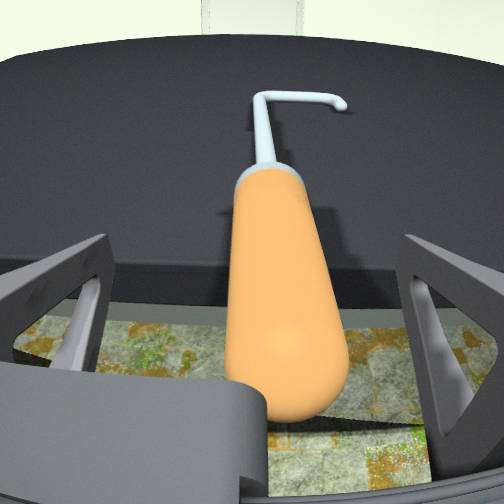

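Request:
execute_actions(
  actions=[
    {"arm3":{"joints":{"joint1_rad":0.775,"joint2_rad":2.75}}},
  ],
  cameras=["arm3_cam_wrist"],
)

Scene clock: 88.03 s.
Joint torques (N m, as the arm reports them, + toward a larger angle): arm1=[0.18 6.06 8.49 1.61 0.11 0.09] | arm2=[-0.36 -1.46  9.78  1.34  0.21 -0.18] | arm3=[ -0.34 -22.01  12.2    1.99   0.09   0.11]
arm1.joint_positions: joint1_rad=+0.481 joint2_rad=+0.413 joint3_rad=+1.463 joint4_rad=-1.327 joint5_rad=-0.068 joint6_rad=-0.472 gripper_m=+0.094
arm1.joint_status: not commanded
arm1.hand: x=-0.9981 y=+0.1060 z=+1.3721 quat_wxyz=(-0.432, +0.750, -0.271, -0.420) (m; scene frame)
arm2.joint_positions: joint1_rad=+0.197 joint2_rad=+0.797 joint3_rad=+0.993 joint4_rad=+0.004 joint5_rad=-0.005 joint6_rad=+0.008 gripper_m=+0.093
arm2.joint_status: not commanded
arm2.hand: x=-0.1432 y=+0.3989 z=+1.3214 quat_wxyz=(-0.444, +0.517, -0.366, -0.634) (m; scene frame)
arm3.joint_positions: joint1_rad=+0.784 joint2_rad=+2.695 joint3_rad=+2.078 joint4_rad=+0.628 joint5_rad=+0.728 joint6_rad=+0.000 gripper_m=+0.093
arm3.joint_status: all done
arm3.hand: x=+0.4255 y=+0.7620 z=+0.7813 quat_wxyz=(-0.499, +0.501, -0.500, -0.501) (m; scene frame)
pictures: arm3_cam_wrist
camera_calibration (this result's frames):
arm3_cam_wrist: T_world_to_cam=[[0.999586, 0.0287376, -0.00120245, -0.440742], [0.0158734, -0.586024, -0.810138, 1.07785], [-0.0239861, 0.809784, -0.586238, -0.0245342], [0, 0, 0, 1]] pos_world=[0.422862, 0.664178, 0.858292]
Images, in order (width x height): arm3_cam_wrist 504x504.

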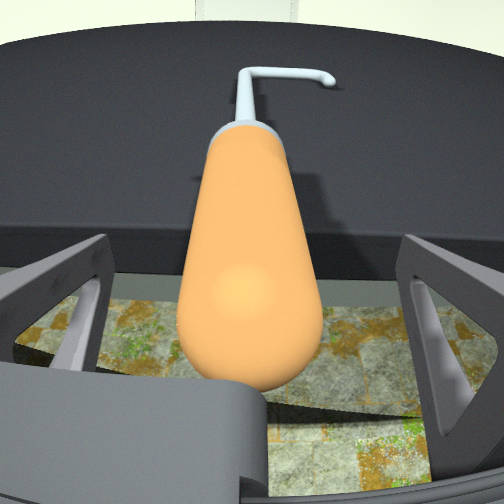

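A bit low; raise via q3, then close.

Request:
execute_actions(
  actions=[
    {"arm3":{"joints":{"joint3_rad":2.135}}},
  ],
  cameras=[],
)

Request:
execute_actions(
  actions=[
    {"arm3":{"joints":{"gripper_m":0}}},
  ],
  cameras=["arm3_cam_wrist"],
)

Scene clock: 88.80 s.
Joint torques (N m, as the arm reports them, + toward a larger angle): arm1=[0.19 6.04 8.5  1.62 0.11 0.09] | arm2=[-0.47 -1.35  9.8   1.35  0.21 -0.18] | arm3=[  0.24 -21.96  12.43   1.95   0.06   0.12]
arm1.joint_positions: joint1_rad=+0.481 joint2_rad=+0.413 joint3_rad=+1.463 joint4_rad=-1.327 joint5_rad=-0.068 joint6_rad=-0.472 gripper_m=+0.094
arm1.joint_status: not commanded
arm1.hand: x=-0.9981 y=+0.1060 z=+1.3721 quat_wxyz=(-0.432, +0.750, -0.271, -0.420) (m; scene frame)
arm2.joint_positions: joint1_rad=+0.197 joint2_rad=+0.797 joint3_rad=+0.993 joint4_rad=+0.004 joint5_rad=-0.005 joint6_rad=+0.008 gripper_m=+0.093
arm2.joint_status: not commanded
arm2.hand: x=-0.1432 y=+0.3989 z=+1.3214 quat_wxyz=(-0.444, +0.517, -0.366, -0.634) (m; scene frame)
arm3.joint_positions: joint1_rad=+0.784 joint2_rad=+2.696 joint3_rad=+2.099 joint4_rad=+0.628 joint5_rad=+0.728 joint6_rad=+0.000 gripper_m=+0.093
arm3.joint_status: all done
arm3.hand: x=+0.4225 y=+0.7654 z=+0.7911 quat_wxyz=(-0.499, +0.494, -0.500, -0.508) (m; scene frame)
pictures: none
No camera images: the call's "cameras" was empty. Leave "cameras" out to get every camera's image.

Scene clock: 89.50 s.
Joint torques (N m, as the arm reports them, + toward a larger angle): arm1=[0.19 6.09 8.5  1.61 0.11 0.09] | arm2=[-0.45 -1.44  9.81  1.37  0.21 -0.18] | arm3=[ -0.29 -22.65  12.3    1.93   0.07   0.11]
arm1.joint_positions: joint1_rad=+0.481 joint2_rad=+0.413 joint3_rad=+1.463 joint4_rad=-1.327 joint5_rad=-0.068 joint6_rad=-0.472 gripper_m=+0.094
arm1.joint_status: not commanded
arm1.hand: x=-0.9981 y=+0.1060 z=+1.3721 quat_wxyz=(-0.432, +0.750, -0.271, -0.420) (m; scene frame)
arm2.joint_positions: joint1_rad=+0.197 joint2_rad=+0.797 joint3_rad=+0.993 joint4_rad=+0.004 joint5_rad=-0.005 joint6_rad=+0.008 gripper_m=+0.093
arm2.joint_status: not commanded
arm2.hand: x=-0.1432 y=+0.3989 z=+1.3214 quat_wxyz=(-0.444, +0.517, -0.366, -0.634) (m; scene frame)
arm3.joint_positions: joint1_rad=+0.784 joint2_rad=+2.696 joint3_rad=+2.099 joint4_rad=+0.628 joint5_rad=+0.728 joint6_rad=+0.000 gripper_m=+0.030
arm3.joint_status: gripper_m off_target (ended at +0.030, target +0.000)
arm3.hand: x=+0.4225 y=+0.7654 z=+0.7911 quat_wxyz=(-0.499, +0.494, -0.500, -0.508) (m; scene frame)
pictures: arm3_cam_wrist
camera_calibration (this result's frames):
arm3_cam_wrist: T_world_to_cam=[[0.999487, 0.0288169, -0.0140074, -0.427748], [0.0050733, -0.57399, -0.818847, 1.09], [-0.0316367, 0.818355, -0.573842, -0.0347185], [0, 0, 0, 1]] pos_world=[0.4209, 0.666388, 0.866629]
Images, in order (width x height): arm3_cam_wrist 504x504.

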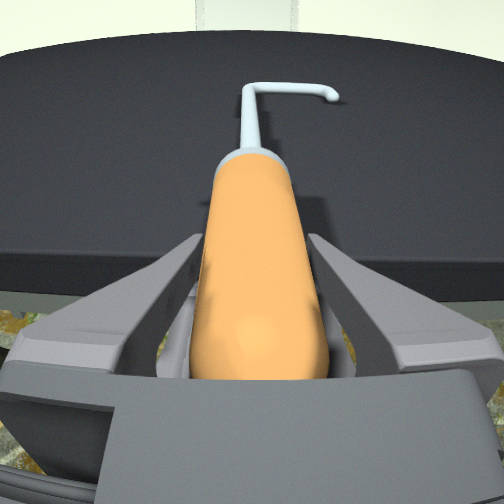

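Request:
execute_actions(
  actions=[
    {"arm3":{"joints":{"joint2_rad":2.59,"joint4_rad":0.585,"joint6_rad":0.7}}},
  ],
  cameras=[],
)

Request:
execute_actions(
  actions=[
    {"arm3":{"joints":{"joint2_rad":2.54,"joint4_rad":0.54,"joint6_rad":1.57}}},
  ],
  cameras=[],
)

Request:
execute_actions(
  actions=[
    {"arm3":{"joints":{"joint2_rad":2.0,"joint3_rad":1.6,"joint4_rad":0.6}}},
  ],
  cameras=["arm3_cam_wrist"],
)

Request:
execute_actions(
  actions=[
    {"arm3":{"joints":{"joint1_rad":0.36,"joint5_rad":0.3}}},
  ],
  cameras=[],
)

Request:
execute_actions(
  actions=[
    {"arm3":{"joints":{"joint1_rad":-0.03,"joint5_rad":-0.1}}},
  ],
  cameras=[],
)

Request:
execute_actions(
  actions=[
    {"arm3":{"joints":{"joint1_rad":-0.423,"joint5_rad":-0.478,"joint3_rad":1.48,"joint4_rad":0.7}}},
  ],
  cameras=[],
)

Request:
execute_actions(
  actions=[
    {"arm3":{"joints":{"joint2_rad":2.27,"joint4_rad":0.87}}},
  ],
  cameras=["arm3_cam_wrist"],
)

Scene clock: 91.87 s.
Joint torques (N m, as the arm reports them, + toward a larger angle): arm1=[0.18 6.08 8.5  1.62 0.11 0.09] | arm2=[-0.37 -1.43  9.8   1.36  0.21 -0.17] | arm3=[ -0.53 -29.87  12.73   1.73  -0.18   0.21]
arm1.joint_positions: joint1_rad=+0.481 joint2_rad=+0.413 joint3_rad=+1.463 joint4_rad=-1.327 joint5_rad=-0.068 joint6_rad=-0.472 gripper_m=+0.094
arm1.joint_status: not commanded
arm1.hand: x=-0.9981 y=+0.1060 z=+1.3721 quat_wxyz=(-0.432, +0.750, -0.271, -0.420) (m; scene frame)
arm2.joint_positions: joint1_rad=+0.197 joint2_rad=+0.797 joint3_rad=+0.993 joint4_rad=+0.004 joint5_rad=-0.005 joint6_rad=+0.008 gripper_m=+0.093
arm2.joint_status: not commanded
arm2.hand: x=-0.1432 y=+0.3989 z=+1.3214 quat_wxyz=(-0.444, +0.517, -0.366, -0.634) (m; scene frame)
arm3.joint_positions: joint1_rad=+0.783 joint2_rad=+2.637 joint3_rad=+2.100 joint4_rad=+0.576 joint5_rad=+0.733 joint6_rad=+0.677 gripper_m=+0.030
arm3.joint_status: all done
arm3.hand: x=+0.4206 y=+0.7708 z=+0.8336 quat_wxyz=(-0.304, +0.295, -0.635, -0.646) (m; scene frame)
pictures: none
No camera images: the call's "cameras" was empty. Leave "cameras" out to get every camera's image.

Scene clock: 93.67 s.
Joint torques (N m, as the arm reports them, + toward a larger angle): arm1=[0.19 6.09 8.5  1.62 0.11 0.09] | arm2=[-0.33 -1.47  9.79  1.36  0.21 -0.17] | arm3=[  0.47 -30.45  12.7    1.91  -0.06   0.15]
arm1.joint_positions: joint1_rad=+0.481 joint2_rad=+0.413 joint3_rad=+1.463 joint4_rad=-1.327 joint5_rad=-0.068 joint6_rad=-0.472 gripper_m=+0.094
arm1.joint_status: not commanded
arm1.hand: x=-0.9981 y=+0.1060 z=+1.3721 quat_wxyz=(-0.432, +0.750, -0.271, -0.420) (m; scene frame)
arm2.joint_positions: joint1_rad=+0.197 joint2_rad=+0.797 joint3_rad=+0.993 joint4_rad=+0.004 joint5_rad=-0.005 joint6_rad=+0.008 gripper_m=+0.093
arm2.joint_status: not commanded
arm2.hand: x=-0.1432 y=+0.3989 z=+1.3214 quat_wxyz=(-0.444, +0.517, -0.366, -0.634) (m; scene frame)
arm3.joint_positions: joint1_rad=+0.782 joint2_rad=+2.598 joint3_rad=+2.100 joint4_rad=+0.523 joint5_rad=+0.731 joint6_rad=+1.552 gripper_m=+0.030
arm3.joint_status: all done
arm3.hand: x=+0.4194 y=+0.7734 z=+0.8580 quat_wxyz=(-0.004, +0.002, -0.704, -0.710) (m; scene frame)
pictures: none
No camera images: the call's "cameras" was empty. Leave "cameras" out to get every camera's image.

Scene clock: 95.27 s.
Joint torques (N m, as the arm reports them, + toward a larger angle): arm1=[0.17 6.1  8.49 1.61 0.11 0.09] | arm2=[-0.4  -1.43  9.78  1.35  0.21 -0.17] | arm3=[  0.24 -20.86  12.04   2.16  -0.16   0.11]
arm1.joint_positions: joint1_rad=+0.481 joint2_rad=+0.413 joint3_rad=+1.463 joint4_rad=-1.327 joint5_rad=-0.068 joint6_rad=-0.472 gripper_m=+0.094
arm1.joint_status: not commanded
arm1.hand: x=-0.9981 y=+0.1060 z=+1.3721 quat_wxyz=(-0.432, +0.750, -0.271, -0.420) (m; scene frame)
arm2.joint_positions: joint1_rad=+0.197 joint2_rad=+0.797 joint3_rad=+0.993 joint4_rad=+0.004 joint5_rad=-0.005 joint6_rad=+0.008 gripper_m=+0.093
arm2.joint_status: not commanded
arm2.hand: x=-0.1432 y=+0.3989 z=+1.3214 quat_wxyz=(-0.444, +0.517, -0.366, -0.634) (m; scene frame)
arm3.joint_positions: joint1_rad=+0.782 joint2_rad=+1.996 joint3_rad=+1.576 joint4_rad=+0.578 joint5_rad=+0.731 joint6_rad=+1.553 gripper_m=+0.030
arm3.joint_status: all done
arm3.hand: x=+0.5047 y=+0.6782 z=+1.0916 quat_wxyz=(+0.027, -0.030, -0.667, -0.744) (m; scene frame)
pictures: arm3_cam_wrist
camera_calibration (this result's frames):
arm3_cam_wrist: T_world_to_cam=[[-0.0802397, 0.134065, -0.987719, 1.03327], [-0.814541, -0.579971, -0.0125492, 0.823141], [-0.57453, 0.80353, 0.155738, -0.300663], [0, 0, 0, 1]] pos_world=[0.580651, 0.580464, 1.07774]
Images, in order (width x height): arm3_cam_wrist 504x504.

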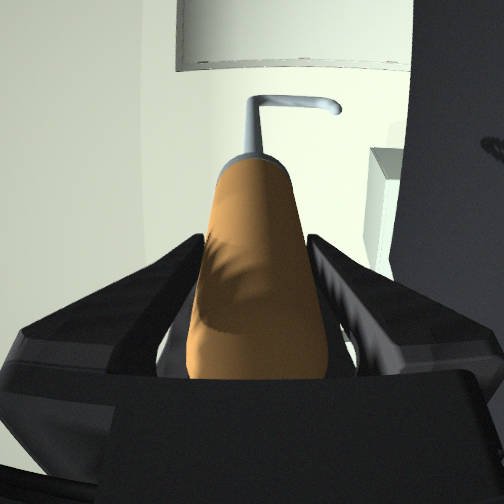

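Scene clock: 97.10 s.
Joint torques (N m, as the arm reports them, + toward a larger angle): arm1=[0.19 6.09 8.5  1.61 0.11 0.09] | arm2=[-0.43 -1.34  9.79  1.35  0.21 -0.17] | arm3=[ -0.32 -20.08  12.21   2.32  -0.03   0.16]
arm1.joint_positions: joint1_rad=+0.481 joint2_rad=+0.413 joint3_rad=+1.463 joint4_rad=-1.327 joint5_rad=-0.068 joint6_rad=-0.472 gripper_m=+0.094
arm1.joint_status: not commanded
arm1.hand: x=-0.9981 y=+0.1060 z=+1.3721 quat_wxyz=(-0.432, +0.750, -0.271, -0.420) (m; scene frame)
arm2.joint_positions: joint1_rad=+0.197 joint2_rad=+0.797 joint3_rad=+0.993 joint4_rad=+0.004 joint5_rad=-0.005 joint6_rad=+0.008 gripper_m=+0.093
arm2.joint_status: not commanded
arm2.hand: x=-0.1432 y=+0.3989 z=+1.3214 quat_wxyz=(-0.444, +0.517, -0.366, -0.634) (m; scene frame)
arm3.joint_positions: joint1_rad=+0.369 joint2_rad=+1.996 joint3_rad=+1.576 joint4_rad=+0.578 joint5_rad=+0.299 joint6_rad=+1.553 gripper_m=+0.030
arm3.joint_status: all done
arm3.hand: x=+0.7366 y=+0.8125 z=+1.0973 quat_wxyz=(+0.013, -0.003, -0.656, -0.755) (m; scene frame)
pictures: none
No camera images: the call's "cameras" was empty. Leave "cameras" out to get every camera's image.

Scene clock: 98.90 s.
Joint torques (N m, as the arm reports them, + toward a larger angle): arm1=[0.19 6.09 8.5  1.62 0.11 0.09] | arm2=[-0.47 -1.36  9.77  1.35  0.2  -0.17] | arm3=[  0.08 -20.22  12.41   2.4   -0.02   0.15]
arm1.joint_positions: joint1_rad=+0.481 joint2_rad=+0.413 joint3_rad=+1.463 joint4_rad=-1.327 joint5_rad=-0.068 joint6_rad=-0.472 gripper_m=+0.094
arm1.joint_status: not commanded
arm1.hand: x=-0.9981 y=+0.1060 z=+1.3721 quat_wxyz=(-0.432, +0.750, -0.271, -0.420) (m; scene frame)
arm2.joint_positions: joint1_rad=+0.197 joint2_rad=+0.797 joint3_rad=+0.993 joint4_rad=+0.004 joint5_rad=-0.005 joint6_rad=+0.008 gripper_m=+0.093
arm2.joint_status: not commanded
arm2.hand: x=-0.1432 y=+0.3989 z=+1.3214 quat_wxyz=(-0.444, +0.517, -0.366, -0.634) (m; scene frame)
arm3.joint_positions: joint1_rad=-0.021 joint2_rad=+1.996 joint3_rad=+1.576 joint4_rad=+0.577 joint5_rad=-0.102 joint6_rad=+1.553 gripper_m=+0.030
arm3.joint_status: all done
arm3.hand: x=+0.9885 y=+0.8428 z=+1.0994 quat_wxyz=(-0.004, +0.022, -0.653, -0.757) (m; scene frame)
pictures: none
No camera images: the call's "cameras" was empty. Leave "cameras" out to get every camera's image.

Scene clock: 100.63 s.
Joint torques (N m, as the arm reports them, + toward a larger angle): arm1=[0.19 6.07 8.49 1.62 0.11 0.09] | arm2=[-0.42 -1.49  9.78  1.37  0.21 -0.18] | arm3=[ -0.19 -21.2   12.27   3.11   0.08   0.15]
arm1.joint_positions: joint1_rad=+0.481 joint2_rad=+0.413 joint3_rad=+1.463 joint4_rad=-1.327 joint5_rad=-0.068 joint6_rad=-0.472 gripper_m=+0.094
arm1.joint_status: not commanded
arm1.hand: x=-0.9981 y=+0.1060 z=+1.3721 quat_wxyz=(-0.432, +0.750, -0.271, -0.420) (m; scene frame)
arm2.joint_positions: joint1_rad=+0.197 joint2_rad=+0.797 joint3_rad=+0.993 joint4_rad=+0.004 joint5_rad=-0.005 joint6_rad=+0.008 gripper_m=+0.093
arm2.joint_status: not commanded
arm2.hand: x=-0.1432 y=+0.3989 z=+1.3214 quat_wxyz=(-0.444, +0.517, -0.366, -0.634) (m; scene frame)
arm3.joint_positions: joint1_rad=-0.414 joint2_rad=+2.012 joint3_rad=+1.450 joint4_rad=+0.652 joint5_rad=-0.480 joint6_rad=+1.553 gripper_m=+0.030
arm3.joint_status: all done
arm3.hand: x=+1.2312 y=+0.7564 z=+1.0328 quat_wxyz=(-0.019, +0.027, -0.681, -0.731) (m; scene frame)
pictures: none
No camera images: the call's "cameras" was empty. Leave "cameras" out to get every camera's image.

Scene clock: 101.93 s.
Joint torques (N m, as the arm reports them, + toward a larger angle): arm1=[0.2  6.08 8.49 1.61 0.11 0.09] | arm2=[-0.46 -1.39  9.77  1.34  0.21 -0.18] | arm3=[ -0.49 -24.13  10.77   1.99   0.01   0.03]
arm1.joint_positions: joint1_rad=+0.481 joint2_rad=+0.413 joint3_rad=+1.463 joint4_rad=-1.327 joint5_rad=-0.068 joint6_rad=-0.472 gripper_m=+0.094
arm1.joint_status: not commanded
arm1.hand: x=-0.9981 y=+0.1060 z=+1.3721 quat_wxyz=(-0.432, +0.750, -0.271, -0.420) (m; scene frame)
arm2.joint_positions: joint1_rad=+0.197 joint2_rad=+0.797 joint3_rad=+0.993 joint4_rad=+0.004 joint5_rad=-0.005 joint6_rad=+0.008 gripper_m=+0.093
arm2.joint_status: not commanded
arm2.hand: x=-0.1432 y=+0.3989 z=+1.3214 quat_wxyz=(-0.444, +0.517, -0.366, -0.634) (m; scene frame)
arm3.joint_positions: joint1_rad=-0.415 joint2_rad=+2.302 joint3_rad=+1.447 joint4_rad=+0.857 joint5_rad=-0.479 joint6_rad=+1.564 gripper_m=+0.030
arm3.joint_status: all done
arm3.hand: x=+1.2366 y=+0.7623 z=+0.8513 quat_wxyz=(-0.001, +0.009, -0.710, -0.704) (m; scene frame)
pictures: arm3_cam_wrist
camera_calibration (this result's frames):
arm3_cam_wrist: T_world_to_cam=[[0.0137048, 0.0190598, -0.999724, 0.825178], [-0.804186, -0.593957, -0.0223481, 1.47129], [-0.594219, 0.804271, 0.00718762, 0.239875], [0, 0, 0, 1]] pos_world=[1.31442, 0.665228, 0.856106]
Images, in order (width x height): arm3_cam_wrist 504x504.

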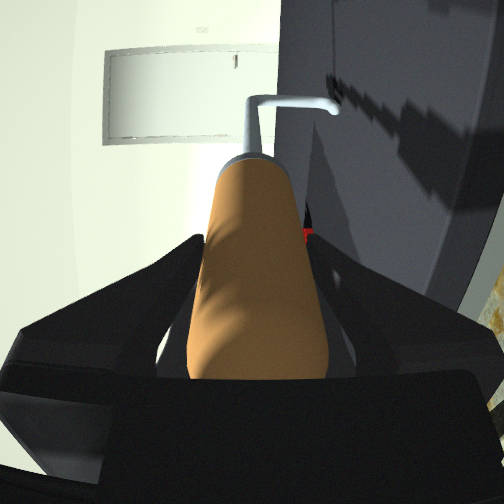

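Request:
execute_actions(
  actions=[
    {"arm3":{"joints":{"joint2_rad":2.35,"joint3_rad":1.5,"joint4_rad":0.91,"joint6_rad":0.7}}},
  ],
  cameras=[],
)

Request:
execute_actions(
  actions=[
    {"arm3":{"joints":{"joint2_rad":2.46,"joint3_rad":1.51,"joint4_rad":0.96,"joint6_rad":0}}},
  ],
  cameras=["arm3_cam_wrist"],
)

Scene clock: 103.93 s.
Joint torques (N m, as the arm reports them, + toward a larger angle): arm1=[0.21 6.11 8.5  1.61 0.11 0.09] | arm2=[-0.33 -1.26  9.77  1.36  0.2  -0.18] | arm3=[ -0.42 -19.29  11.63   2.38   0.09  -0.11]
arm1.joint_positions: joint1_rad=+0.481 joint2_rad=+0.413 joint3_rad=+1.463 joint4_rad=-1.327 joint5_rad=-0.068 joint6_rad=-0.472 gripper_m=+0.094
arm1.joint_status: not commanded
arm1.hand: x=-0.9981 y=+0.1060 z=+1.3721 quat_wxyz=(-0.432, +0.750, -0.271, -0.420) (m; scene frame)
arm2.joint_positions: joint1_rad=+0.197 joint2_rad=+0.797 joint3_rad=+0.993 joint4_rad=+0.004 joint5_rad=-0.005 joint6_rad=+0.008 gripper_m=+0.093
arm2.joint_status: not commanded
arm2.hand: x=-0.1432 y=+0.3989 z=+1.3214 quat_wxyz=(-0.444, +0.517, -0.366, -0.634) (m; scene frame)
arm3.joint_positions: joint1_rad=-0.415 joint2_rad=+2.322 joint3_rad=+1.454 joint4_rad=+0.886 joint5_rad=-0.482 joint6_rad=+0.709 gripper_m=+0.030
arm3.joint_status: all done
arm3.hand: x=+1.2367 y=+0.7632 z=+0.8456 quat_wxyz=(-0.297, +0.303, -0.636, -0.644) (m; scene frame)
pictures: none
No camera images: the call's "cameras" was empty. Leave "cameras" out to get every camera's image.

Scene clock: 105.50 s.
Joint torques (N m, as the arm reports them, + toward a larger angle): arm1=[0.17 6.08 8.5  1.62 0.11 0.09] | arm2=[-0.39 -1.31  9.77  1.36  0.21 -0.18] | arm3=[ -0.95 -20.48   9.53   1.78   0.26  -0.02]
arm1.joint_positions: joint1_rad=+0.481 joint2_rad=+0.413 joint3_rad=+1.463 joint4_rad=-1.327 joint5_rad=-0.068 joint6_rad=-0.472 gripper_m=+0.094
arm1.joint_status: not commanded
arm1.hand: x=-0.9981 y=+0.1060 z=+1.3721 quat_wxyz=(-0.432, +0.750, -0.271, -0.420) (m; scene frame)
arm2.joint_positions: joint1_rad=+0.197 joint2_rad=+0.797 joint3_rad=+0.993 joint4_rad=+0.004 joint5_rad=-0.005 joint6_rad=+0.008 gripper_m=+0.093
arm2.joint_status: not commanded
arm2.hand: x=-0.1432 y=+0.3989 z=+1.3214 quat_wxyz=(-0.444, +0.517, -0.366, -0.634) (m; scene frame)
arm3.joint_positions: joint1_rad=-0.415 joint2_rad=+2.430 joint3_rad=+1.480 joint4_rad=+0.956 joint5_rad=-0.485 joint6_rad=+0.013 gripper_m=+0.030
arm3.joint_status: all done
arm3.hand: x=+1.2357 y=+0.7611 z=+0.7889 quat_wxyz=(-0.494, +0.504, -0.498, -0.504) (m; scene frame)
pictures: arm3_cam_wrist
camera_calibration (this result's frames):
arm3_cam_wrist: T_world_to_cam=[[0.999087, 0.0424571, -0.00474233, -1.2576], [0.0211717, -0.588483, -0.808232, 1.06438], [-0.037106, 0.807394, -0.588845, 0.0202171], [0, 0, 0, 1]] pos_world=[1.23466, 0.663441, 0.866207]
Images, in order (width x height): arm3_cam_wrist 504x504.

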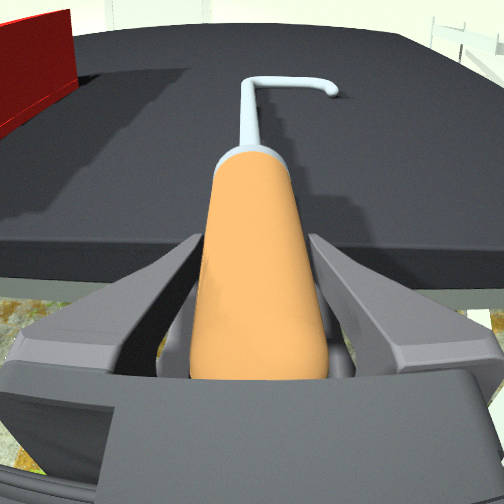

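Request:
execute_actions(
  actions=[
    {"arm3":{"joints":{"joint2_rad":2.485,"joint3_rad":1.57,"joint4_rad":0.925}}},
  ],
  cameras=["arm3_cam_wrist"],
)

Scene clock: 106.27 s.
Joint torques (N m, as the arm reports them, + toward a larger angle): arm1=[0.17 6.08 8.5  1.61 0.11 0.09] | arm2=[-0.47 -1.35  9.82  1.36  0.21 -0.18] | arm3=[ -0.29 -20.05  10.77   1.42   0.19   0.05]
arm1.joint_positions: joint1_rad=+0.481 joint2_rad=+0.413 joint3_rad=+1.463 joint4_rad=-1.327 joint5_rad=-0.068 joint6_rad=-0.472 gripper_m=+0.094
arm1.joint_status: not commanded
arm1.hand: x=-0.9981 y=+0.1060 z=+1.3721 quat_wxyz=(-0.432, +0.750, -0.271, -0.420) (m; scene frame)
arm2.joint_positions: joint1_rad=+0.197 joint2_rad=+0.797 joint3_rad=+0.993 joint4_rad=+0.004 joint5_rad=-0.005 joint6_rad=+0.008 gripper_m=+0.093
arm2.joint_status: not commanded
arm2.hand: x=-0.1432 y=+0.3989 z=+1.3214 quat_wxyz=(-0.444, +0.517, -0.366, -0.634) (m; scene frame)
arm3.joint_positions: joint1_rad=-0.415 joint2_rad=+2.448 joint3_rad=+1.527 joint4_rad=+0.924 joint5_rad=-0.482 joint6_rad=+0.011 gripper_m=+0.030
arm3.joint_status: all done
arm3.hand: x=+1.2417 y=+0.7722 z=+0.7888 quat_wxyz=(-0.494, +0.504, -0.499, -0.503) (m; scene frame)
pictures: arm3_cam_wrist
camera_calibration (this result's frames):
arm3_cam_wrist: T_world_to_cam=[[0.999186, 0.0401505, -0.00393945, -1.26305], [0.020532, -0.590143, -0.807037, 1.07183], [-0.0347278, 0.8063, -0.590487, 0.0105912], [0, 0, 0, 1]] pos_world=[1.24039, 0.674709, 0.866289]
Images, in order (width x height): arm3_cam_wrist 504x504.

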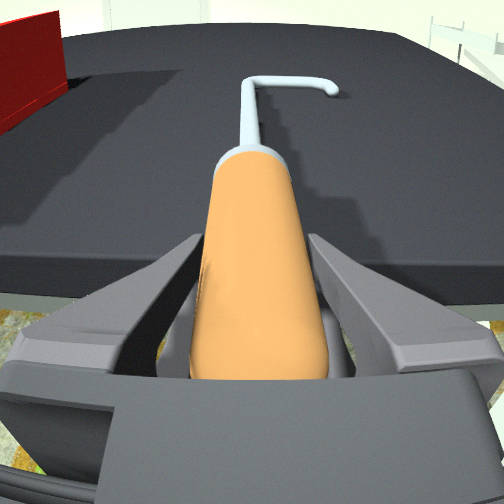

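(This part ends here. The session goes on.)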